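# Close the fridge door with carton and bottles inside

## Task

Get the refrigerator door fully closed, with the carton and all three bottles inside and every bottle upright. The task fails if a glass bottle drops any real distance, if the door is slammed open or shut, or if the robot tips over or finishes leaning. Anything that stays in place only because the robot is holding it does not count as done.

## Robot and tools

Robot: TidyBot++, a single-arm mobile robot. The base is 0.54 m long, 0.50 m wide and 0.38 m tall on four powered casters. On top sits one seven-joint arm with a two-finger gripper. The shoulder is 0.12 m ahead of the base centre and 0.68 m off the floor. Cameras: base_camera (fixed on the base, looking forward) and wrist_camera (looks along the hand). A loose object may occasionally get nudged by an outside push.

Frames: the base frame has its origin on the floor below the base centre, x forward, y left, z up. hand_pose is reported in this frame and marks the point between the finger pads; its z axis runs out along the fingers and the fingers close along its y axis. The odometry frame is the base frame as it was when the scene began. base_odometry heading is positive to the left, range -3.142 to 3.142; it counts wheel turns, so slip looks like travel and drift of a few cm and several degrees builds up over many moves. base_tilt is in degrees, positive when leaning forward or right.

execute_actions(actions, cameras): actions is a list holding one action or none (empty = just report state and images). An action may contain base, joints, or both, plus optional speeds; its motions start together. base takes exactly one key, each a relative offset from where the base last measured itself: translate_m (metres, forward positive, -2 to 2), strafe_m (metres, left positive, -2 to 2), rotate_rad (radians, counter-clockwise from above positive, -6.3 to 6.3). joints is a dictionary of absolute targets by name, in radians: joint_1_rad (any angle; turns the whole arm about vertical, positive = clockwise from above, opposite to rotate_rad), joint_2_rad shoulder -2.249 to 2.249, joint_3_rad any angle, joint_4_rad elbow -2.579 to 2.579, joint_5_rad any angle, joint_6_rad wrist -2.099 to 2.099, joint_7_rad any angle; gripper_pos is a 0 to 1 scale, 0 open, 1 closed (pad gap roughly 85 x (1 - gripper_pos) mm). Unbounded joints rotate the short way, so big turns need steps under half a revolution. Tolerances for done: ±0.039 for joints 1-4, ±0.056 for joints 5-7, ±0.03 for the gripper. speeds caps top speed for that action only: translate_m and strafe_m 0.05 to 0.5 m/s, rotate_rad 0.1 to 1.57 rad/s (defaults are the maxima). A base move needing over 8.667 s is refused; no action runs past 15 s. Unknown keys or out-of-range numbers reject the whole call with no motion. cameras: list of base_camera, wrist_camera or all; omitted/null means all, [] means none. Joints or base left out of an action may keep pushing toward earlier targets.

wait(seconds): 0 to 10 s, commands nothing, returns state and images. zoom_image(camera, region): region [x0, y0, x1, y1] in pixels of the latest full image, at most 504 x 504. read_manual(section): licence texts only. finished_scene(scene): ends the scene permanently and reports success; call it only once the result will hold without the robot.

Arm geometry: upper arm 0.42 m, forearm 0.31 m, hand 0.31 m to the hand point. With joint_1_rad = 0, joint_3_rad = 3.14, joint_5_rad = 0 (near the start) the arm moves in the vertical plane of base x. Angles from vertical, positive leaning forward: upper arm = j2, forearm = j2 - j4, hand = j2 - j4 - j6. Forward reach from the shoulder is the sum of length x sin(angle); height is the sum of length x cos(angle). From 3.14, increasing j3 swings a forward-bent forearm to the right; increasing j5 swings a forward-bent hand to the right; with the hand down, increasing j7 turns it counter-clockwise from above, and at 1.57 the fingers open sideways. The arm starts folded, hand down, sticking up to 0.08 m past the base front, elbow up to 1.15 m high. A downward-pointing hand reaches at most about 0.94 m high, only close in. Closed fingertips extend about 20 mm past the hand point.

Result lines: base_status and joint_status tell how each motion ended. done (base: wheels turned the commanded amount, even if slipping); off_target (stopped short, may still push); contact_stop or time_out (target dropped, holds in place). A blocked base pushes until timeout and may still report done well short. joint command not followed plus cause: means a self-collision check withheld arm targets (gripper still acts); per-joint not_followed may be retried later. No check keeps the arm off the base; ARM HIT flags a hard hit on the base or itself. on_its_own lists uncommanded motion. motor_effort gives percent of max per motor with peak in brackets, noisy and offset. Gripper at 1: done means nothing held; off_target means an object stopped it. Motor temperatures are listed per arm joint; MOTOR HOT appears from 60 °C, and at 75 °C an OVER-TEMPERATURE FAULT lets the arm sink, with limit_stop_at_motor_heat in joint_status (resend the target).

Accuracy: friction can leave joints slightly off while reporting done; the hand often lands 1-2 cm off. Improve by sending each joint its last command + (wanted - read). Loads make the arm sag; while holding something never command a joint to its read angle. Trust camera images over hand_pose.

Avoid: torque faults (joints 1-4 limit 104.5 N m, warning 56.7; joints 5-7 limit 51.3, warning 29.4), which freeze the arm for 10 s while the base continues; driving the base while the arm is snagged above about 0.8 m (tipping); sideways shoves on a raised hand; hard pushes; swinging the door fast; dropping bottles. To undo a lean, retract the arm or back away. The robot holds its last command while you think, so keep replies short and actions quick.

Each tool is called in YAML: its name, and indented under it one key for each argument.

## Session

execute_actions:
  actions: []

Scene clock: 0.00 s.
Motor temperatures (°C, as the motors report them): [33 36 30 32 42 41 42]
base_odometry: x=+0.000 y=+0.000 heading=+0.000 (m, m, rad; odometry frame)
base_tilt: forward=-0.3 right=+0.6 (deg)
base_status: not commanded
joint_positions: joint_1_rad=-0.049 joint_2_rad=-0.300 joint_3_rad=+3.103 joint_4_rad=-2.548 joint_5_rad=-0.057 joint_6_rad=-0.831 joint_7_rad=+1.605 gripper_pos=+0.000
joint_status: not commanded
motor_effort: joint_1_rad=+0 joint_2_rad=-2 joint_3_rad=+0 joint_4_rad=+13 joint_5_rad=+0 joint_6_rad=+2 joint_7_rad=+0 (%)
hand_pose: x=+0.2570 y=+0.0251 z=+0.5760 quat_wxyz=(-0.017, +0.999, +0.042, +0.030) (m; base frame)
pictures: base_camera, wrist_camera
Images, in order (width x height): base_camera 644x364, wrist_camera 644x476.

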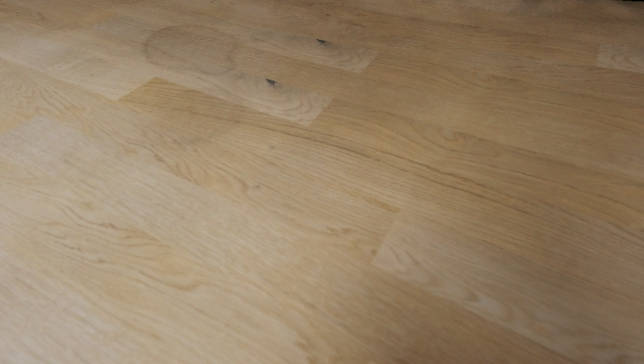

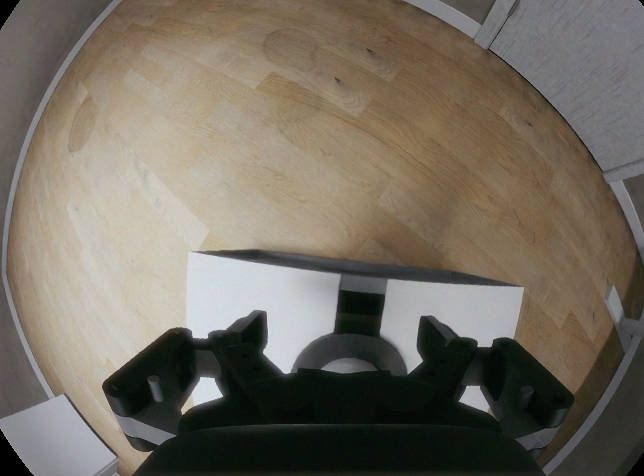

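execute_actions:
  actions:
    - {"base":{"rotate_rad":2.4},"joints":{"joint_6_rad":0.6,"joint_1_rad":0,"joint_3_rad":3.14,"joint_5_rad":0,"joint_7_rad":1.57}}

Scene clock: 5.47 s.
Motor temperatures (°C, as the motors report them): [33 36 30 32 42 41 42]
base_odometry: x=+0.000 y=+0.000 heading=+2.400 (m, m, rad; odometry frame)
base_tilt: forward=-0.3 right=+0.5 (deg)
base_status: done
joint_positions: joint_1_rad=-0.014 joint_2_rad=-0.300 joint_3_rad=+3.120 joint_4_rad=-2.546 joint_5_rad=-0.022 joint_6_rad=+0.589 joint_7_rad=+1.597 gripper_pos=+0.000
joint_status: all done
motor_effort: joint_1_rad=+0(1) joint_2_rad=-7(8) joint_3_rad=+0(0) joint_4_rad=+18(18) joint_5_rad=+1(0) joint_6_rad=+9(10) joint_7_rad=-1(1) (%)
hand_pose: x=+0.5497 y=+0.0134 z=+0.8601 quat_wxyz=(-0.002, +0.737, +0.014, +0.676) (m; base frame)
pictures: base_camera, wrist_camera
Images, in order (width x height): base_camera 644x364, wrist_camera 644x476.

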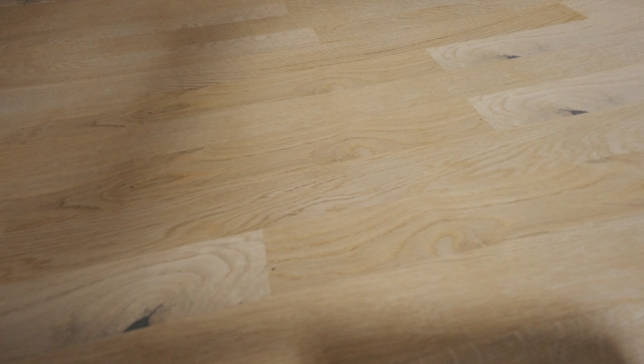

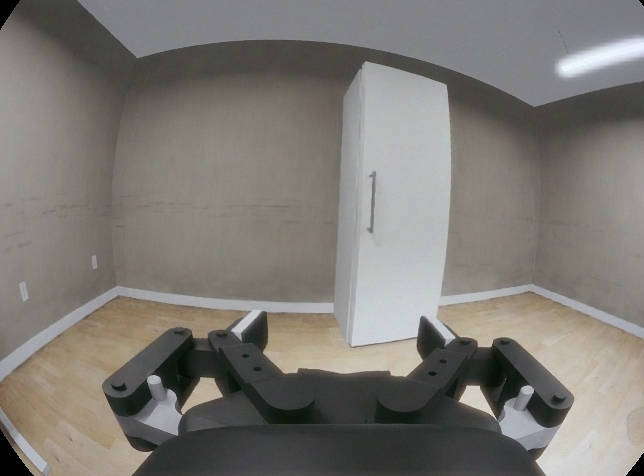

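execute_actions:
  actions:
    - {"base":{"strafe_m":0.7}}
  cameras: []

execute_actions:
  actions:
    - {"base":{"translate_m":0.6},"joints":{"joint_1_rad":0.6}}

Scene clock: 11.67 s.
Motor temperatures (°C, as the motors report them): [33 36 30 32 42 41 42]
base_odometry: x=-0.472 y=-0.517 heading=+2.400 (m, m, rad; odometry frame)
base_tilt: forward=-0.3 right=+0.5 (deg)
base_status: done
joint_positions: joint_1_rad=-0.013 joint_2_rad=-0.300 joint_3_rad=+3.124 joint_4_rad=-2.546 joint_5_rad=-0.022 joint_6_rad=+0.589 joint_7_rad=+1.597 gripper_pos=+0.000
joint_status: not commanded
motor_effort: joint_1_rad=+0(0) joint_2_rad=-7(8) joint_3_rad=-1(1) joint_4_rad=+18(18) joint_5_rad=+0(2) joint_6_rad=+9(9) joint_7_rad=+1(0) (%)
hand_pose: x=+0.5498 y=+0.0113 z=+0.8601 quat_wxyz=(-0.001, +0.737, +0.012, +0.676) (m; base frame)
pictures: none
No camera images: the call's "cameras" was empty. Leave "cameras" out to get every camera's image.

Scene clock: 14.23 s.
Motor temperatures (°C, as the motors report them): [33 36 30 32 42 41 42]
base_odometry: x=-0.915 y=-0.112 heading=+2.401 (m, m, rad; odometry frame)
base_tilt: forward=-0.3 right=+0.6 (deg)
base_status: done
joint_positions: joint_1_rad=+0.586 joint_2_rad=-0.300 joint_3_rad=+3.125 joint_4_rad=-2.546 joint_5_rad=-0.022 joint_6_rad=+0.589 joint_7_rad=+1.597 gripper_pos=+0.000
joint_status: all done
motor_effort: joint_1_rad=+0(1) joint_2_rad=-6(9) joint_3_rad=+0(0) joint_4_rad=+18(19) joint_5_rad=+1(1) joint_6_rad=+10(10) joint_7_rad=+0(0) (%)
hand_pose: x=+0.4809 y=-0.2340 z=+0.8603 quat_wxyz=(+0.199, +0.707, -0.207, +0.646) (m; base frame)
pictures: base_camera, wrist_camera
Images, in order (width x height): base_camera 644x364, wrist_camera 644x476.

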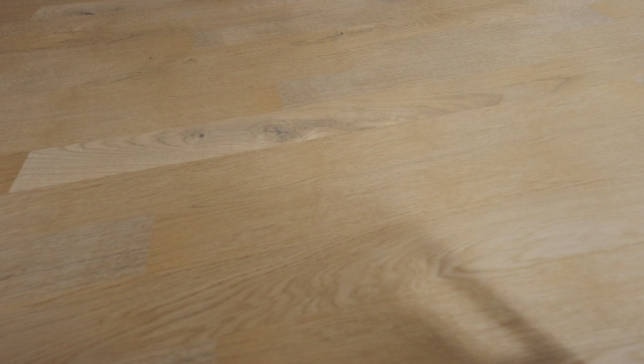

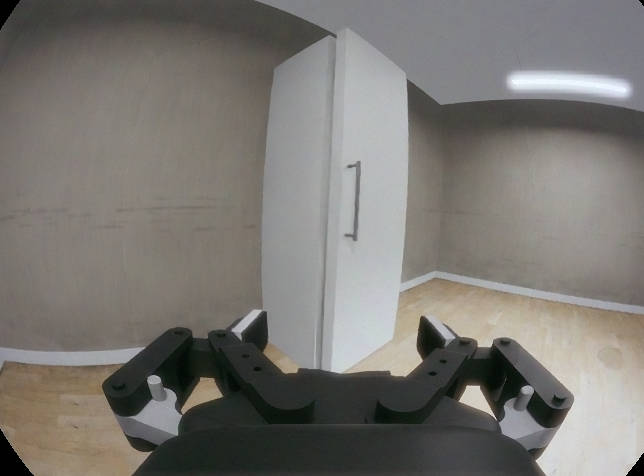

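execute_actions:
  actions:
    - {"base":{"translate_m":1.05},"joints":{"joint_1_rad":0,"gripper_pos":1}}
  cameras: []

execute_actions:
  actions:
    - {"base":{"rotate_rad":-1.4}}

Scene clock: 22.93 s.
Motor temperatures (°C, as the motors report them): [33 36 30 32 42 41 42]
base_odometry: x=-1.690 y=+0.597 heading=+2.401 (m, m, rad; odometry frame)
base_tilt: forward=-0.3 right=+0.5 (deg)
base_status: done
joint_positions: joint_1_rad=+0.013 joint_2_rad=-0.300 joint_3_rad=+3.126 joint_4_rad=-2.546 joint_5_rad=-0.022 joint_6_rad=+0.589 joint_7_rad=+1.597 gripper_pos=+0.999
joint_status: all done
motor_effort: joint_1_rad=+0(0) joint_2_rad=-7(10) joint_3_rad=+0(0) joint_4_rad=+18(18) joint_5_rad=+1(1) joint_6_rad=+10(10) joint_7_rad=+0(0) (%)
hand_pose: x=+0.5500 y=-0.0004 z=+0.8601 quat_wxyz=(+0.008, +0.737, +0.001, +0.676) (m; base frame)
pictures: none
No camera images: the call's "cameras" was empty. Leave "cameras" out to get every camera's image.

Scene clock: 25.13 s.
Motor temperatures (°C, as the motors report them): [33 36 30 32 42 41 42]
base_odometry: x=-1.690 y=+0.597 heading=+1.001 (m, m, rad; odometry frame)
base_tilt: forward=-0.3 right=+0.5 (deg)
base_status: done
joint_positions: joint_1_rad=+0.010 joint_2_rad=-0.300 joint_3_rad=+3.129 joint_4_rad=-2.546 joint_5_rad=-0.021 joint_6_rad=+0.589 joint_7_rad=+1.597 gripper_pos=+0.999
joint_status: not commanded
motor_effort: joint_1_rad=+0(1) joint_2_rad=-7(8) joint_3_rad=-1(1) joint_4_rad=+18(18) joint_5_rad=+1(1) joint_6_rad=+10(10) joint_7_rad=+0(0) (%)
hand_pose: x=+0.5501 y=-0.0011 z=+0.8601 quat_wxyz=(+0.008, +0.737, +0.001, +0.676) (m; base frame)
pictures: base_camera, wrist_camera
Images, in order (width x height): base_camera 644x364, wrist_camera 644x476.

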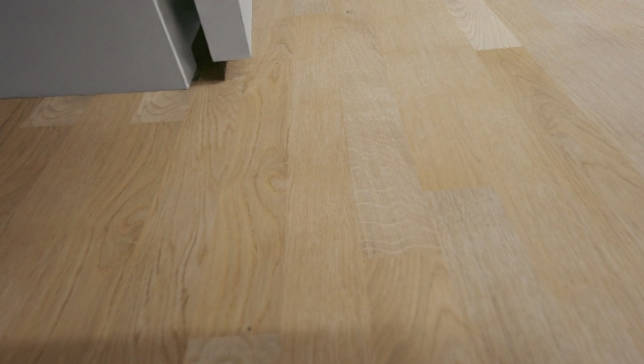

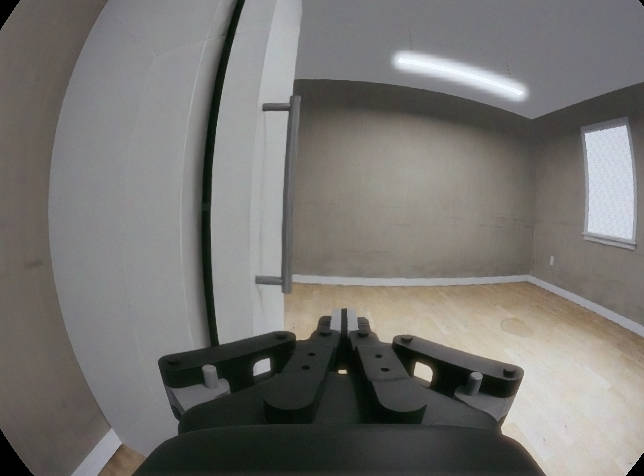

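execute_actions:
  actions:
    - {"base":{"strafe_m":0.2}}

execute_actions:
  actions:
    - {"base":{"translate_m":0.12}}

Scene clock: 31.23 s.
Motor temperatures (°C, as the motors report them): [33 36 30 32 42 41 42]
base_odometry: x=-1.858 y=+0.705 heading=+1.000 (m, m, rad; odometry frame)
base_tilt: forward=-0.3 right=+0.5 (deg)
base_status: done
joint_positions: joint_1_rad=+0.010 joint_2_rad=-0.300 joint_3_rad=+3.129 joint_4_rad=-2.546 joint_5_rad=-0.021 joint_6_rad=+0.589 joint_7_rad=+1.597 gripper_pos=+0.999
joint_status: not commanded
motor_effort: joint_1_rad=+0(1) joint_2_rad=-7(7) joint_3_rad=-1(1) joint_4_rad=+18(18) joint_5_rad=+1(0) joint_6_rad=+10(10) joint_7_rad=+0(0) (%)
hand_pose: x=+0.5501 y=-0.0008 z=+0.8601 quat_wxyz=(+0.008, +0.737, +0.001, +0.676) (m; base frame)
pictures: base_camera, wrist_camera
Images, in order (width x height): base_camera 644x364, wrist_camera 644x476.

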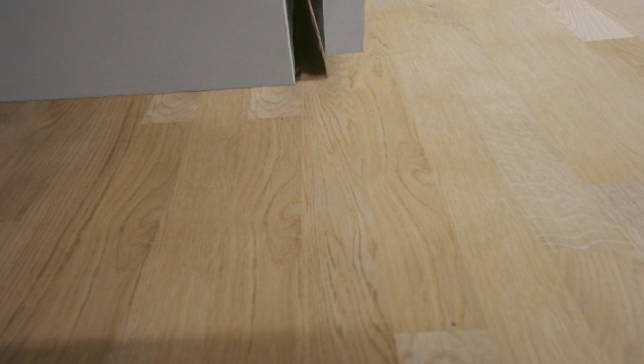

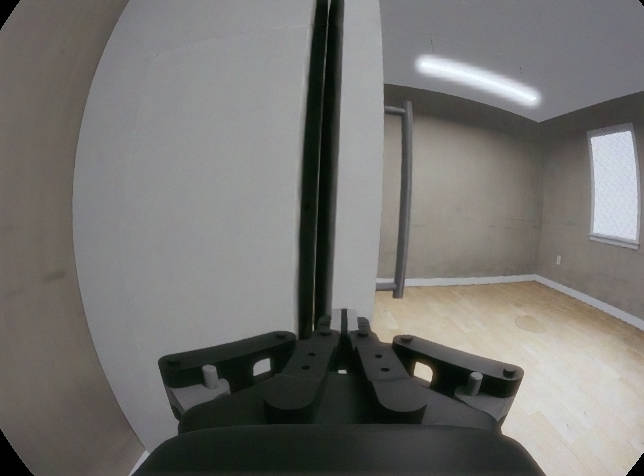

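Scene clock: 32.57 s.
Motor temperatures (°C, as the motors report them): [33 36 30 32 42 41 42]
base_odometry: x=-1.794 y=+0.806 heading=+1.000 (m, m, rad; odometry frame)
base_tilt: forward=-0.3 right=+0.5 (deg)
base_status: done
joint_positions: joint_1_rad=+0.010 joint_2_rad=-0.296 joint_3_rad=+3.129 joint_4_rad=-2.546 joint_5_rad=-0.021 joint_6_rad=+0.589 joint_7_rad=+1.597 gripper_pos=+0.999
joint_status: not commanded
motor_effort: joint_1_rad=+0(1) joint_2_rad=-7(10) joint_3_rad=-1(0) joint_4_rad=+18(19) joint_5_rad=+0(1) joint_6_rad=+10(10) joint_7_rad=+0(0) (%)
hand_pose: x=+0.5507 y=-0.0008 z=+0.8585 quat_wxyz=(+0.008, +0.738, +0.001, +0.674) (m; base frame)
pictures: base_camera, wrist_camera
Images, in order (width x height): base_camera 644x364, wrist_camera 644x476.

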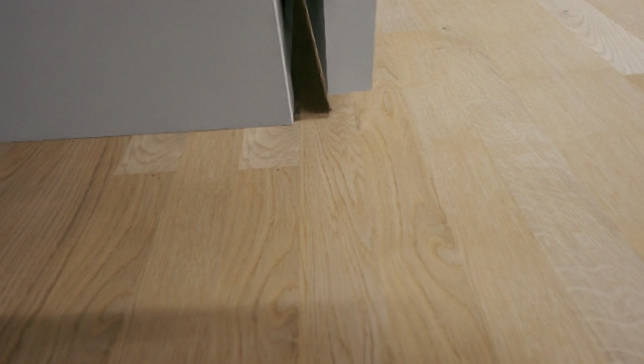

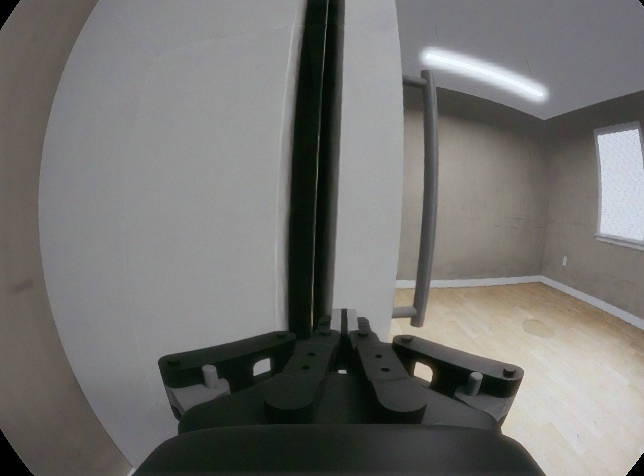

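execute_actions:
  actions:
    - {"base":{"strafe_m":0.03}}
  cameras: []

execute_actions:
  actions:
    - {"base":{"translate_m":0.15},"speeds":{"translate_m":0.1}}

execute_actions:
  actions:
    - {"base":{"strafe_m":-0.1},"speeds":{"strafe_m":0.05}}

Scene clock: 38.87 s.
Motor temperatures (°C, as the motors report them): [33 36 30 32 42 41 43]
base_odometry: x=-1.819 y=+0.822 heading=+1.000 (m, m, rad; odometry frame)
base_tilt: forward=-0.3 right=+0.5 (deg)
base_status: done
joint_positions: joint_1_rad=+0.009 joint_2_rad=-0.296 joint_3_rad=+3.130 joint_4_rad=-2.546 joint_5_rad=-0.021 joint_6_rad=+0.589 joint_7_rad=+1.597 gripper_pos=+0.999
joint_status: not commanded
motor_effort: joint_1_rad=+0(1) joint_2_rad=-7(7) joint_3_rad=+0(1) joint_4_rad=+18(19) joint_5_rad=+0(1) joint_6_rad=+10(9) joint_7_rad=+0(0) (%)
hand_pose: x=+0.5507 y=-0.0007 z=+0.8585 quat_wxyz=(+0.008, +0.738, +0.001, +0.674) (m; base frame)
pictures: none
No camera images: the call's "cameras" was empty. Leave "cameras" out to get every camera's image.

Scene clock: 40.93 s.
Motor temperatures (°C, as the motors report them): [33 36 30 32 42 41 43]
base_odometry: x=-1.738 y=+0.949 heading=+1.000 (m, m, rad; odometry frame)
base_tilt: forward=-0.3 right=+0.5 (deg)
base_status: done
joint_positions: joint_1_rad=+0.009 joint_2_rad=-0.297 joint_3_rad=+3.130 joint_4_rad=-2.546 joint_5_rad=-0.021 joint_6_rad=+0.589 joint_7_rad=+1.597 gripper_pos=+0.999
joint_status: not commanded
motor_effort: joint_1_rad=+0(0) joint_2_rad=-7(10) joint_3_rad=+0(0) joint_4_rad=+18(19) joint_5_rad=+1(1) joint_6_rad=+10(10) joint_7_rad=+0(0) (%)
hand_pose: x=+0.5505 y=-0.0007 z=+0.8591 quat_wxyz=(+0.008, +0.738, +0.001, +0.675) (m; base frame)
pictures: base_camera, wrist_camera
Images, in order (width x height): base_camera 644x364, wrist_camera 644x476.

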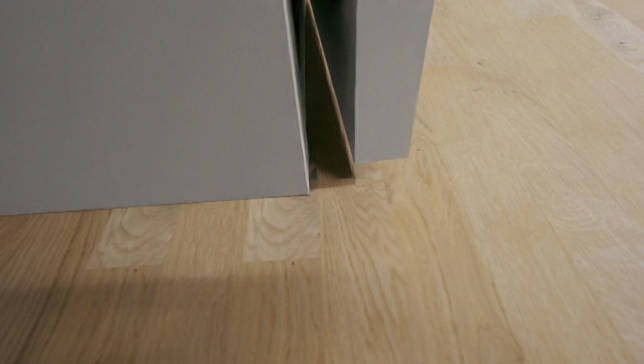

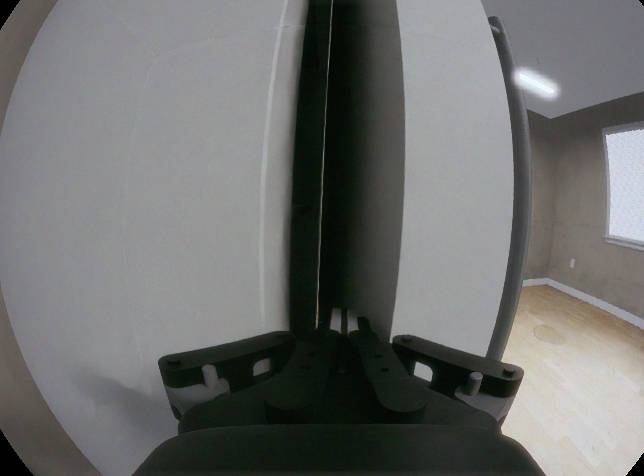

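Scene clock: 43.40 s.
Motor temperatures (°C, as the motors report them): [33 36 30 32 42 41 43]
base_odometry: x=-1.654 y=+0.895 heading=+1.001 (m, m, rad; odometry frame)
base_tilt: forward=-0.3 right=+0.5 (deg)
base_status: done
joint_positions: joint_1_rad=+0.002 joint_2_rad=-0.297 joint_3_rad=+3.130 joint_4_rad=-2.546 joint_5_rad=-0.017 joint_6_rad=+0.589 joint_7_rad=+1.597 gripper_pos=+0.999
joint_status: not commanded
motor_effort: joint_1_rad=+0(2) joint_2_rad=-7(7) joint_3_rad=-1(2) joint_4_rad=+18(18) joint_5_rad=+1(1) joint_6_rad=+10(10) joint_7_rad=+0(0) (%)
hand_pose: x=+0.5505 y=+0.0032 z=+0.8591 quat_wxyz=(+0.006, +0.738, +0.006, +0.675) (m; base frame)
pictures: base_camera, wrist_camera
Images, in order (width x height): base_camera 644x364, wrist_camera 644x476.

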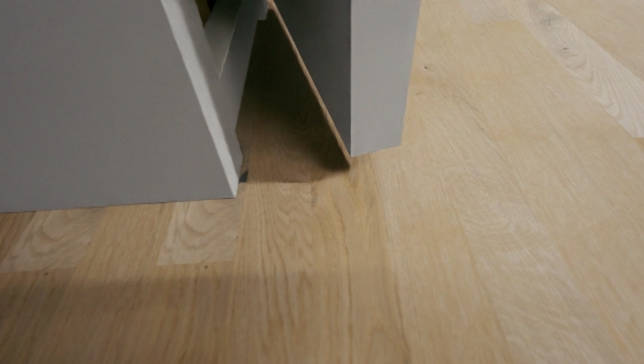

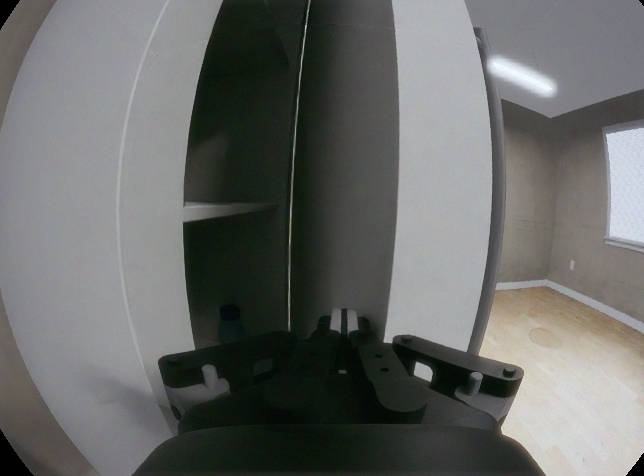

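execute_actions:
  actions:
    - {"base":{"strafe_m":-0.22},"speeds":{"strafe_m":0.08},"joints":{"joint_2_rad":-0.2,"joint_6_rad":0.7}}

execute_actions:
  actions:
    - {"base":{"translate_m":0.5},"speeds":{"translate_m":0.08}}

Scene clock: 50.40 s.
Motor temperatures (°C, as the motors report them): [33 36 30 32 42 41 43]
base_odometry: x=-1.468 y=+0.776 heading=+1.001 (m, m, rad; odometry frame)
base_tilt: forward=-0.3 right=+0.5 (deg)
base_status: done
joint_positions: joint_1_rad=-0.006 joint_2_rad=-0.206 joint_3_rad=+3.129 joint_4_rad=-2.546 joint_5_rad=-0.011 joint_6_rad=+0.667 joint_7_rad=+1.597 gripper_pos=+0.999
joint_status: all done
motor_effort: joint_1_rad=+0(4) joint_2_rad=-10(11) joint_3_rad=+0(5) joint_4_rad=+17(18) joint_5_rad=+1(2) joint_6_rad=+10(9) joint_7_rad=+0(0) (%)
hand_pose: x=+0.5681 y=+0.0076 z=+0.8434 quat_wxyz=(+0.003, +0.742, +0.012, +0.670) (m; base frame)
pictures: base_camera, wrist_camera
Images, in order (width x height): base_camera 644x364, wrist_camera 644x476.

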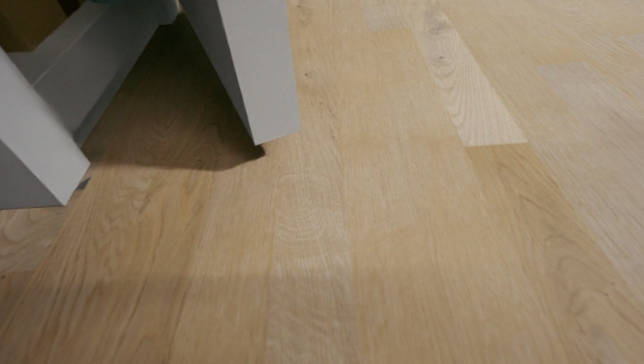

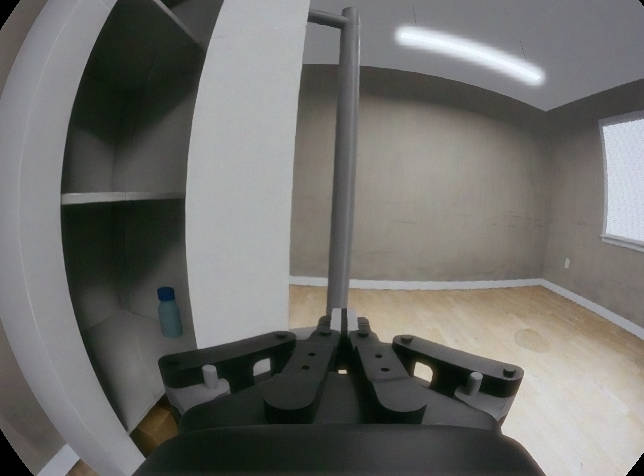

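Scene clock: 61.53 s.
Motor temperatures (°C, as the motors report them): [33 36 30 32 42 41 43]
base_odometry: x=-1.315 y=+1.017 heading=+1.012 (m, m, rad; odometry frame)
base_tilt: forward=-0.3 right=+0.5 (deg)
base_status: translate_m time_out (by the wheels' count: +0.285 of +0.500)
joint_positions: joint_1_rad=-0.005 joint_2_rad=-0.203 joint_3_rad=+3.130 joint_4_rad=-2.546 joint_5_rad=-0.011 joint_6_rad=+0.671 joint_7_rad=+1.597 gripper_pos=+0.999
joint_status: not commanded
motor_effort: joint_1_rad=+0(1) joint_2_rad=-9(18) joint_3_rad=+0(0) joint_4_rad=+17(19) joint_5_rad=+0(1) joint_6_rad=+10(12) joint_7_rad=+0(0) (%)
hand_pose: x=+0.5688 y=+0.0072 z=+0.8428 quat_wxyz=(+0.004, +0.742, +0.011, +0.670) (m; base frame)
pictures: base_camera, wrist_camera
Images, in order (width x height): base_camera 644x364, wrist_camera 644x476.

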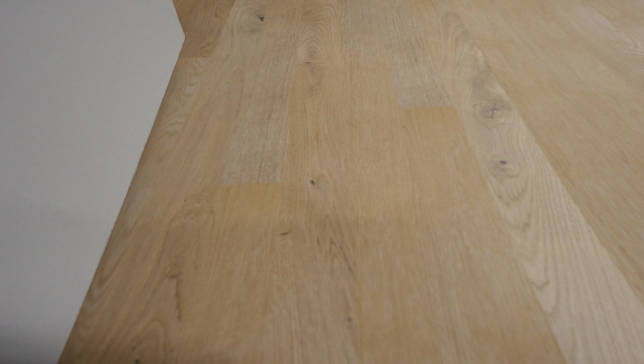

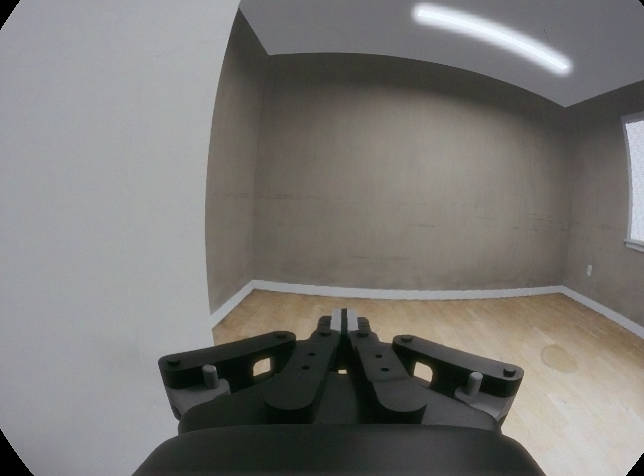

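Slipped; the door is self-closing. Redo.

execute_actions:
  actions:
    - {"base":{"translate_m":-0.36}}
  cameras: []

execute_actions:
  actions:
    - {"base":{"strafe_m":0.31}}

Scene clock: 66.80 s.
Motor temperatures (°C, as the motors report them): [33 36 30 32 42 41 43]
base_odometry: x=-1.506 y=+0.711 heading=+1.012 (m, m, rad; odometry frame)
base_tilt: forward=-0.3 right=+0.5 (deg)
base_status: done
joint_positions: joint_1_rad=-0.005 joint_2_rad=-0.203 joint_3_rad=+3.130 joint_4_rad=-2.547 joint_5_rad=-0.011 joint_6_rad=+0.671 joint_7_rad=+1.597 gripper_pos=+0.999
joint_status: not commanded
motor_effort: joint_1_rad=+0(0) joint_2_rad=-9(12) joint_3_rad=-1(0) joint_4_rad=+17(18) joint_5_rad=+1(0) joint_6_rad=+10(10) joint_7_rad=+1(0) (%)
hand_pose: x=+0.5688 y=+0.0072 z=+0.8428 quat_wxyz=(+0.004, +0.742, +0.011, +0.670) (m; base frame)
pictures: none
No camera images: the call's "cameras" was empty. Leave "cameras" out to get every camera's image.

Scene clock: 68.73 s.
Motor temperatures (°C, as the motors report them): [33 36 30 32 42 41 43]
base_odometry: x=-1.769 y=+0.876 heading=+1.012 (m, m, rad; odometry frame)
base_tilt: forward=-0.3 right=+0.5 (deg)
base_status: done
joint_positions: joint_1_rad=-0.005 joint_2_rad=-0.203 joint_3_rad=+3.130 joint_4_rad=-2.547 joint_5_rad=-0.011 joint_6_rad=+0.671 joint_7_rad=+1.597 gripper_pos=+0.999
joint_status: not commanded
motor_effort: joint_1_rad=+0(2) joint_2_rad=-10(10) joint_3_rad=+0(1) joint_4_rad=+17(17) joint_5_rad=+1(2) joint_6_rad=+10(10) joint_7_rad=+0(1) (%)
hand_pose: x=+0.5688 y=+0.0071 z=+0.8428 quat_wxyz=(+0.004, +0.742, +0.011, +0.670) (m; base frame)
pictures: base_camera, wrist_camera
Images, in order (width x height): base_camera 644x364, wrist_camera 644x476.

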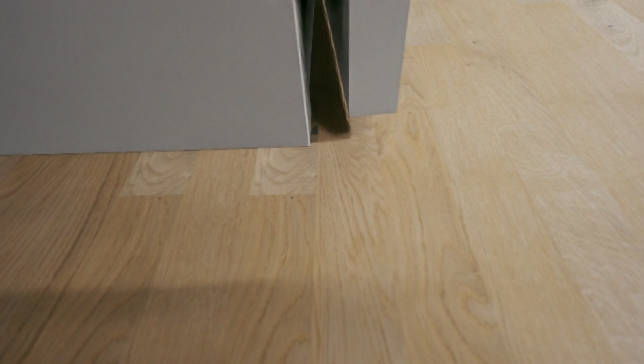

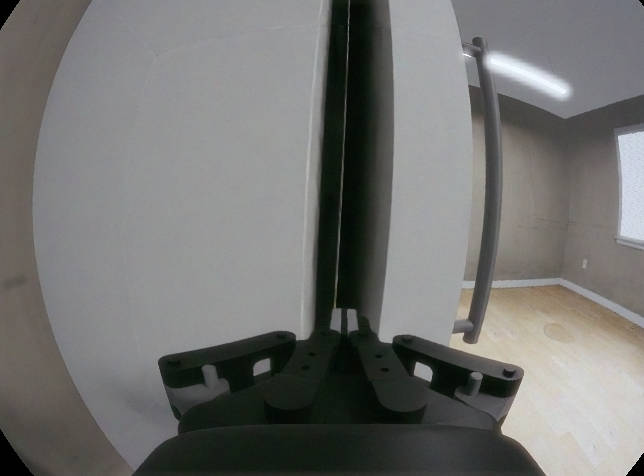

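execute_actions:
  actions:
    - {"base":{"translate_m":0.09},"speeds":{"translate_m":0.1},"joints":{"joint_1_rad":0.03}}
  cameras: []

execute_actions:
  actions:
    - {"base":{"strafe_m":-0.12},"speeds":{"strafe_m":0.08}}

Scene clock: 73.97 s.
Motor temperatures (°C, as the motors report them): [33 36 30 32 42 41 43]
base_odometry: x=-1.721 y=+0.952 heading=+1.013 (m, m, rad; odometry frame)
base_tilt: forward=-0.3 right=+0.5 (deg)
base_status: done
joint_positions: joint_1_rad=+0.025 joint_2_rad=-0.217 joint_3_rad=+3.131 joint_4_rad=-2.564 joint_5_rad=-0.009 joint_6_rad=+0.672 joint_7_rad=+1.597 gripper_pos=+0.999
joint_status: all done
motor_effort: joint_1_rad=+0(4) joint_2_rad=-5(10) joint_3_rad=-1(5) joint_4_rad=+19(24) joint_5_rad=+1(2) joint_6_rad=+9(11) joint_7_rad=+0(0) (%)
hand_pose: x=+0.5621 y=-0.0065 z=+0.8395 quat_wxyz=(+0.014, +0.743, +0.000, +0.669) (m; base frame)
pictures: none
No camera images: the call's "cameras" was empty. Leave "cameras" out to get every camera's image.

Scene clock: 76.00 s.
Motor temperatures (°C, as the motors report them): [33 36 30 32 42 41 43]
base_odometry: x=-1.619 y=+0.889 heading=+1.013 (m, m, rad; odometry frame)
base_tilt: forward=-0.3 right=+0.6 (deg)
base_status: done
joint_positions: joint_1_rad=+0.023 joint_2_rad=-0.214 joint_3_rad=+3.131 joint_4_rad=-2.563 joint_5_rad=-0.009 joint_6_rad=+0.672 joint_7_rad=+1.597 gripper_pos=+0.999
joint_status: not commanded
motor_effort: joint_1_rad=+0(4) joint_2_rad=-9(9) joint_3_rad=-1(4) joint_4_rad=+17(20) joint_5_rad=+1(2) joint_6_rad=+10(10) joint_7_rad=+0(0) (%)
hand_pose: x=+0.5629 y=-0.0056 z=+0.8392 quat_wxyz=(+0.013, +0.744, +0.001, +0.668) (m; base frame)
pictures: base_camera, wrist_camera
Images, in order (width x height): base_camera 644x364, wrist_camera 644x476.

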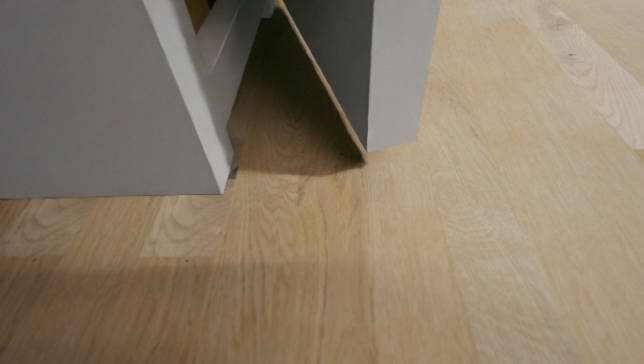

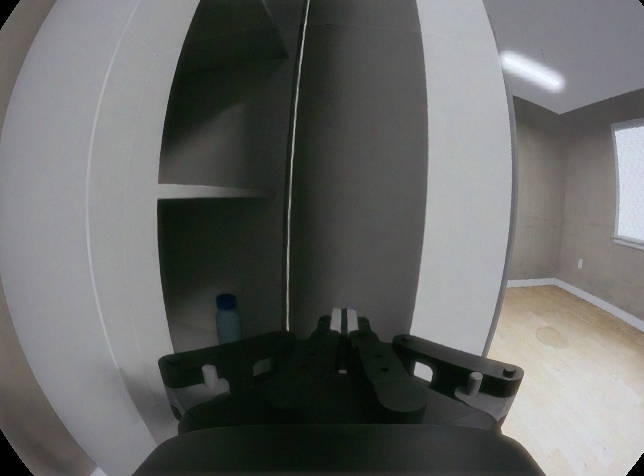

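execute_actions:
  actions:
    - {"base":{"translate_m":0.2},"speeds":{"translate_m":0.07},"joints":{"joint_7_rad":0.0}}

execute_actions:
  actions:
    - {"base":{"strafe_m":-0.2},"speeds":{"strafe_m":0.08}}

Scene clock: 82.70 s.
Motor temperatures (°C, as the motors report them): [33 36 30 32 42 41 43]
base_odometry: x=-1.513 y=+1.058 heading=+1.013 (m, m, rad; odometry frame)
base_tilt: forward=-0.3 right=+0.5 (deg)
base_status: done
joint_positions: joint_1_rad=+0.030 joint_2_rad=-0.201 joint_3_rad=+3.140 joint_4_rad=-2.551 joint_5_rad=-0.006 joint_6_rad=+0.674 joint_7_rad=+0.005 gripper_pos=+0.999
joint_status: all done
motor_effort: joint_1_rad=+0(6) joint_2_rad=-9(12) joint_3_rad=-1(7) joint_4_rad=+17(25) joint_5_rad=+1(5) joint_6_rad=+9(10) joint_7_rad=+0(2) (%)
hand_pose: x=+0.5682 y=-0.0124 z=+0.8406 quat_wxyz=(-0.465, +0.517, -0.534, +0.481) (m; base frame)
pictures: base_camera, wrist_camera
Images, in order (width x height): base_camera 644x364, wrist_camera 644x476.

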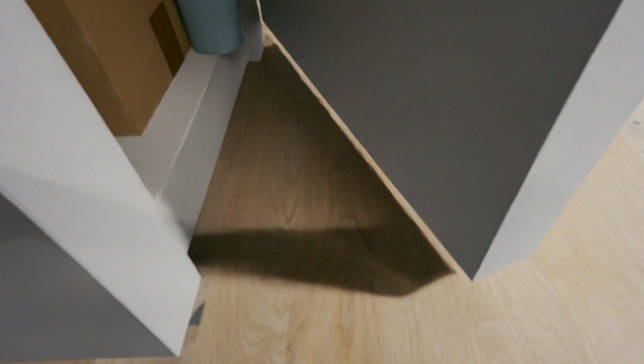

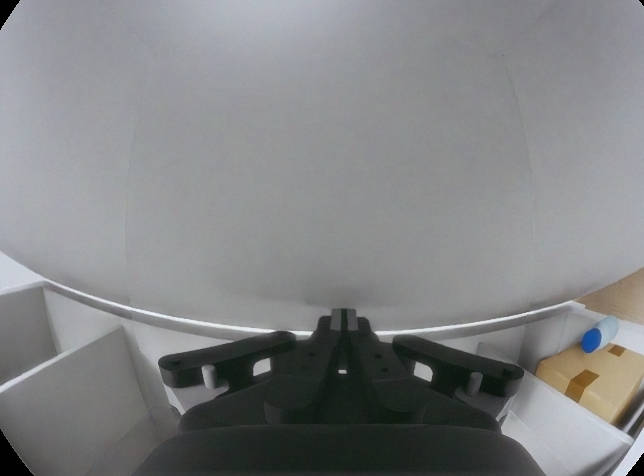

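Scene clock: 85.73 s.
Motor temperatures (°C, as the motors report them): [33 36 30 32 42 41 43]
base_odometry: x=-1.343 y=+0.953 heading=+1.013 (m, m, rad; odometry frame)
base_tilt: forward=-0.3 right=+0.5 (deg)
base_status: done
joint_positions: joint_1_rad=+0.021 joint_2_rad=-0.201 joint_3_rad=+3.130 joint_4_rad=-2.551 joint_5_rad=-0.004 joint_6_rad=+0.674 joint_7_rad=+0.005 gripper_pos=+0.999
joint_status: not commanded
motor_effort: joint_1_rad=+0(4) joint_2_rad=-10(9) joint_3_rad=-1(5) joint_4_rad=+17(18) joint_5_rad=+1(2) joint_6_rad=+10(10) joint_7_rad=+0(0) (%)
hand_pose: x=+0.5682 y=-0.0035 z=+0.8406 quat_wxyz=(-0.469, +0.523, -0.528, +0.477) (m; base frame)
pictures: base_camera, wrist_camera
Images, in order (width x height): base_camera 644x364, wrist_camera 644x476.

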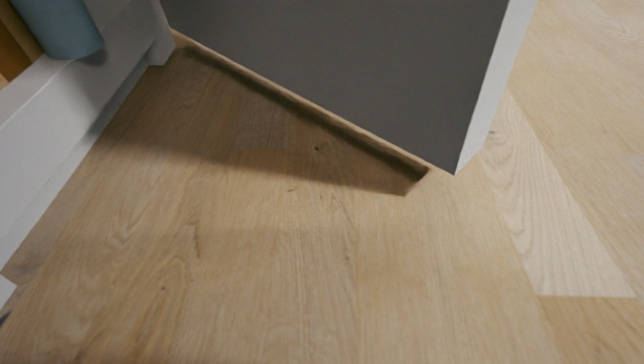

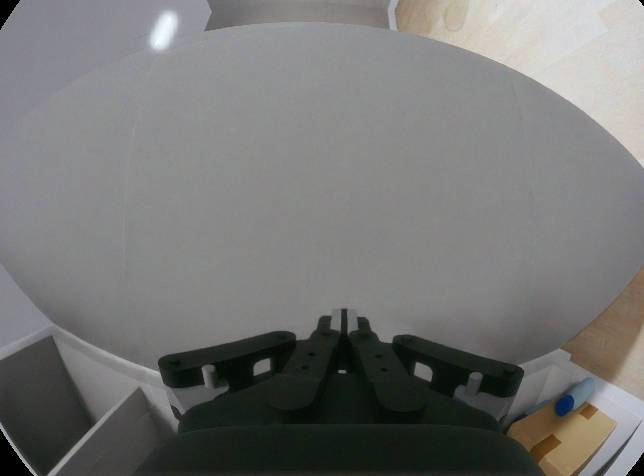

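execute_actions:
  actions:
    - {"base":{"translate_m":0.45},"speeds":{"translate_m":0.09}}

execute_actions:
  actions:
    - {"base":{"strafe_m":-0.25},"joints":{"joint_1_rad":-1.2,"joint_7_rad":1.57,"joint_6_rad":0.2}}

Scene clock: 98.43 s.
Motor temperatures (°C, as the motors report them): [33 36 30 32 42 41 43]
base_odometry: x=-1.107 y=+1.331 heading=+1.013 (m, m, rad; odometry frame)
base_tilt: forward=-0.3 right=+0.5 (deg)
base_status: translate_m time_out (by the wheels' count: +0.446 of +0.450)
joint_positions: joint_1_rad=+0.023 joint_2_rad=-0.297 joint_3_rad=+3.131 joint_4_rad=-2.588 joint_5_rad=-0.003 joint_6_rad=+0.604 joint_7_rad=+0.005 gripper_pos=+0.999
joint_status: not commanded
motor_effort: joint_1_rad=+0(4) joint_2_rad=+12(18) joint_3_rad=+1(4) joint_4_rad=+24(32) joint_5_rad=+0(2) joint_6_rad=+21(30) joint_7_rad=+0(0) (%)
hand_pose: x=+0.5414 y=-0.0040 z=+0.8406 quat_wxyz=(-0.465, +0.526, -0.531, +0.475) (m; base frame)
pictures: base_camera, wrist_camera
Images, in order (width x height): base_camera 644x364, wrist_camera 644x476.

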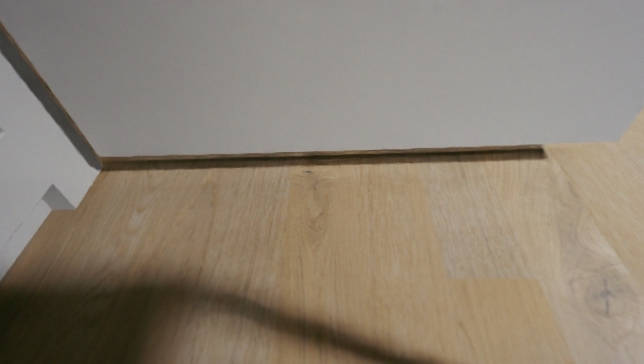

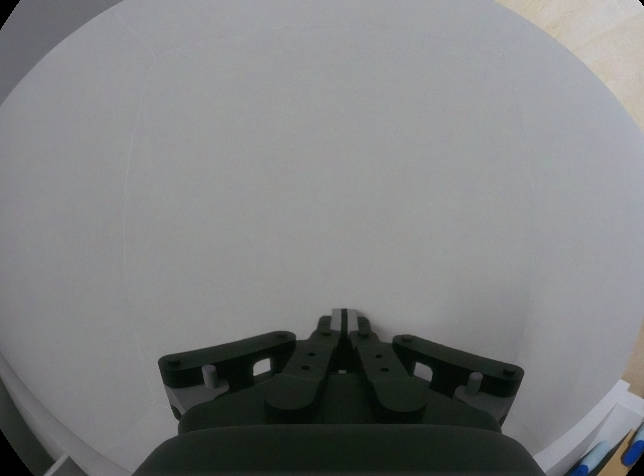

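not run: a stop came earlier in this reply.

execute_actions:
  actions:
    - {"base":{"strafe_m":-0.35},"joints":{"joint_1_rad":-1.2,"joint_7_rad":1.57,"joint_6_rad":0.0}}

execute_actions:
  actions:
    - {"base":{"rotate_rad":1.6},"joints":{"joint_1_rad":0.3}}

Scene clock: 104.20 s.
Motor temperatures (°C, as the motors report them): [33 36 30 32 42 41 43]
base_odometry: x=-0.810 y=+1.146 heading=+1.014 (m, m, rad; odometry frame)
base_tilt: forward=-0.3 right=+0.5 (deg)
base_status: done
joint_positions: joint_1_rad=-1.187 joint_2_rad=-0.203 joint_3_rad=+3.136 joint_4_rad=-2.554 joint_5_rad=-0.003 joint_6_rad=+0.033 joint_7_rad=+1.546 gripper_pos=+0.999
joint_status: all done
motor_effort: joint_1_rad=+0(5) joint_2_rad=-8(12) joint_3_rad=-1(5) joint_4_rad=+15(24) joint_5_rad=+1(3) joint_6_rad=+8(24) joint_7_rad=+0(1) (%)
hand_pose: x=+0.2533 y=+0.3415 z=+0.6612 quat_wxyz=(-0.229, +0.765, +0.504, +0.328) (m; base frame)
pictures: base_camera, wrist_camera
Images, in order (width x height): base_camera 644x364, wrist_camera 644x476.

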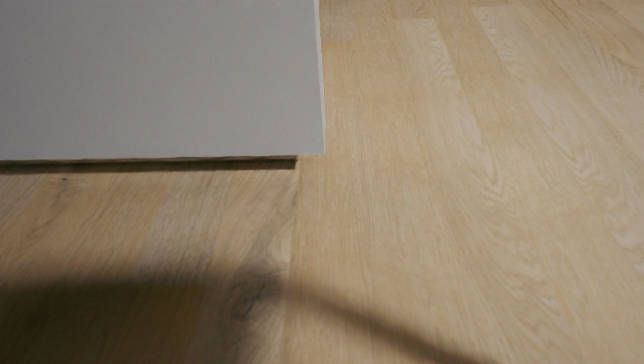

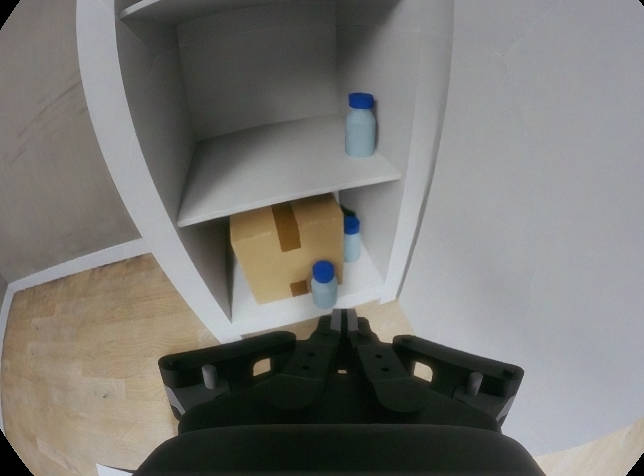

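Scene clock: 106.93 s.
Motor temperatures (°C, as the motors report them): [33 36 30 32 42 41 43]
base_odometry: x=-0.810 y=+1.146 heading=+2.614 (m, m, rad; odometry frame)
base_tilt: forward=-0.3 right=+0.5 (deg)
base_status: done
joint_positions: joint_1_rad=+0.287 joint_2_rad=-0.203 joint_3_rad=+3.136 joint_4_rad=-2.554 joint_5_rad=-0.003 joint_6_rad=+0.033 joint_7_rad=+1.546 gripper_pos=+0.999
joint_status: all done
motor_effort: joint_1_rad=+0(1) joint_2_rad=-8(9) joint_3_rad=-1(0) joint_4_rad=+16(16) joint_5_rad=+1(1) joint_6_rad=+7(8) joint_7_rad=+0(0) (%)
hand_pose: x=+0.4719 y=-0.1008 z=+0.6611 quat_wxyz=(+0.051, +0.906, -0.141, +0.397) (m; base frame)
pictures: base_camera, wrist_camera
Images, in order (width x height): base_camera 644x364, wrist_camera 644x476.

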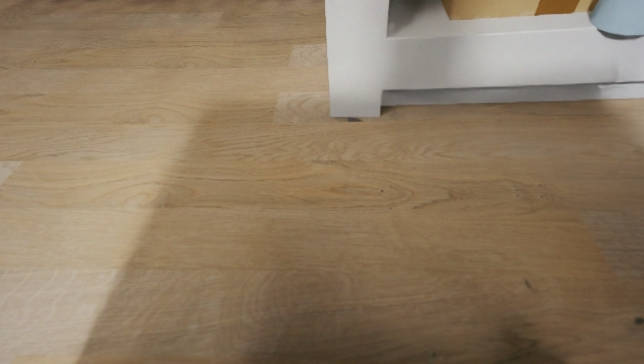

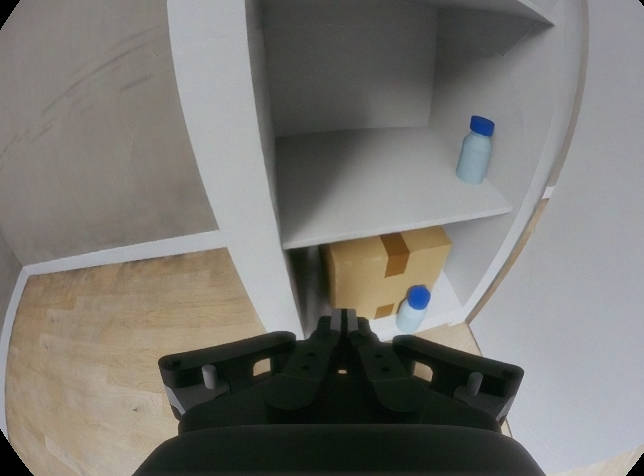

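execute_actions:
  actions:
    - {"base":{"translate_m":-0.3}}
  cameras: []

execute_actions:
  actions:
    - {"base":{"strafe_m":-0.29},"joints":{"joint_1_rad":0.12,"joint_2_rad":1.65,"joint_4_rad":-1.49,"joint_6_rad":1.14,"gripper_pos":0}}

Scene clock: 114.80 s.
Motor temperatures (°C, as the motors report them): [33 36 30 32 42 41 43]
base_odometry: x=-0.551 y=+0.995 heading=+2.614 (m, m, rad; odometry frame)
base_tilt: forward=-0.3 right=+0.6 (deg)
base_status: done
joint_positions: joint_1_rad=+0.287 joint_2_rad=-0.204 joint_3_rad=+3.136 joint_4_rad=-2.554 joint_5_rad=-0.003 joint_6_rad=+0.032 joint_7_rad=+1.546 gripper_pos=+0.999
joint_status: not commanded
motor_effort: joint_1_rad=+0(1) joint_2_rad=-8(11) joint_3_rad=-1(0) joint_4_rad=+16(17) joint_5_rad=+1(1) joint_6_rad=+7(8) joint_7_rad=+0(0) (%)
hand_pose: x=+0.4716 y=-0.1007 z=+0.6612 quat_wxyz=(+0.051, +0.906, -0.141, +0.397) (m; base frame)
pictures: none
No camera images: the call's "cameras" was empty. Leave "cameras" out to get every camera's image.

Scene clock: 117.80 s.
Motor temperatures (°C, as the motors report them): [33 36 30 32 42 41 43]
base_odometry: x=-0.405 y=+1.245 heading=+2.613 (m, m, rad; odometry frame)
base_tilt: forward=-0.2 right=+0.6 (deg)
base_status: done
joint_positions: joint_1_rad=+0.135 joint_2_rad=+1.646 joint_3_rad=+3.136 joint_4_rad=-1.506 joint_5_rad=-0.003 joint_6_rad=+1.105 joint_7_rad=+1.546 gripper_pos=+0.000
joint_status: all done
motor_effort: joint_1_rad=+0(2) joint_2_rad=-41(45) joint_3_rad=-2(2) joint_4_rad=+5(16) joint_5_rad=+0(1) joint_6_rad=+9(9) joint_7_rad=+0(0) (%)
hand_pose: x=+0.8063 y=-0.0905 z=+0.1935 quat_wxyz=(+0.027, +0.851, -0.071, +0.520) (m; base frame)
pictures: base_camera, wrist_camera
Images, in order (width x height): base_camera 644x364, wrist_camera 644x476.

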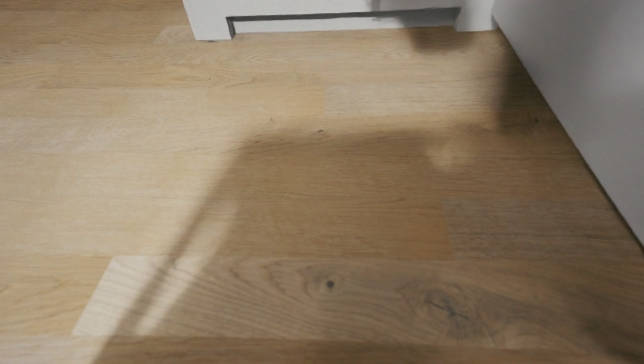

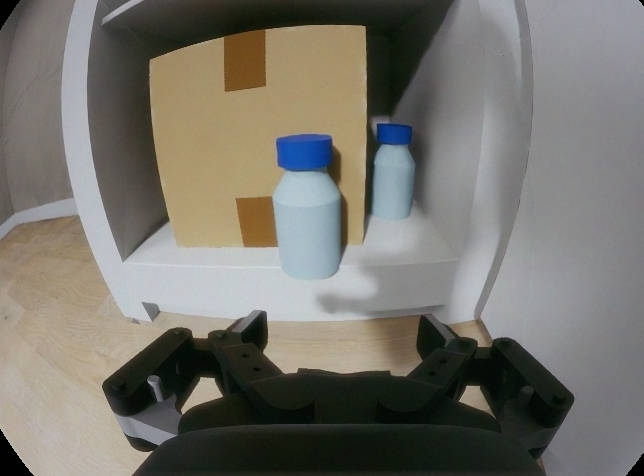

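execute_actions:
  actions:
    - {"base":{"translate_m":0.12},"joints":{"joint_1_rad":0.09}}

Scene clock: 122.93 s.
Motor temperatures (°C, as the motors report them): [33 36 30 32 42 41 43]
base_odometry: x=-0.508 y=+1.306 heading=+2.613 (m, m, rad; odometry frame)
base_tilt: forward=-0.2 right=+0.5 (deg)
base_status: done
joint_positions: joint_1_rad=+0.101 joint_2_rad=+1.646 joint_3_rad=+3.136 joint_4_rad=-1.496 joint_5_rad=-0.003 joint_6_rad=+1.107 joint_7_rad=+1.546 gripper_pos=+0.000
joint_status: all done
motor_effort: joint_1_rad=+0(2) joint_2_rad=-41(43) joint_3_rad=-2(2) joint_4_rad=+6(6) joint_5_rad=+1(1) joint_6_rad=+9(9) joint_7_rad=+0(0) (%)
hand_pose: x=+0.8137 y=-0.0673 z=+0.1967 quat_wxyz=(+0.019, +0.849, -0.056, +0.525) (m; base frame)
pictures: base_camera, wrist_camera
Images, in order (width x height): base_camera 644x364, wrist_camera 644x476.

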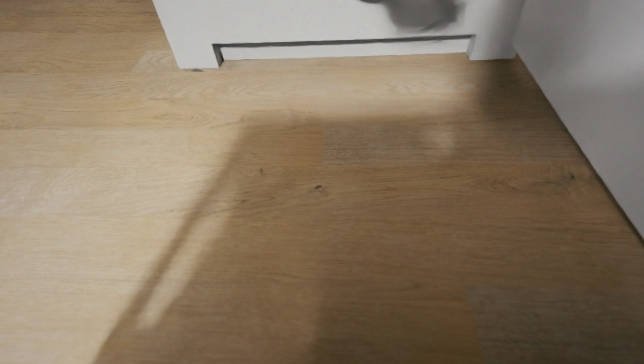

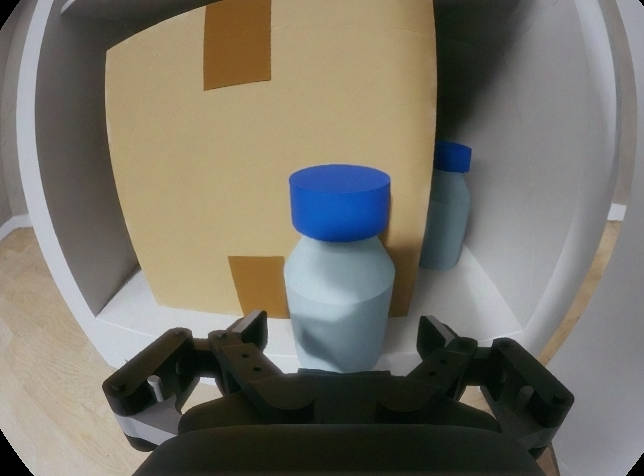

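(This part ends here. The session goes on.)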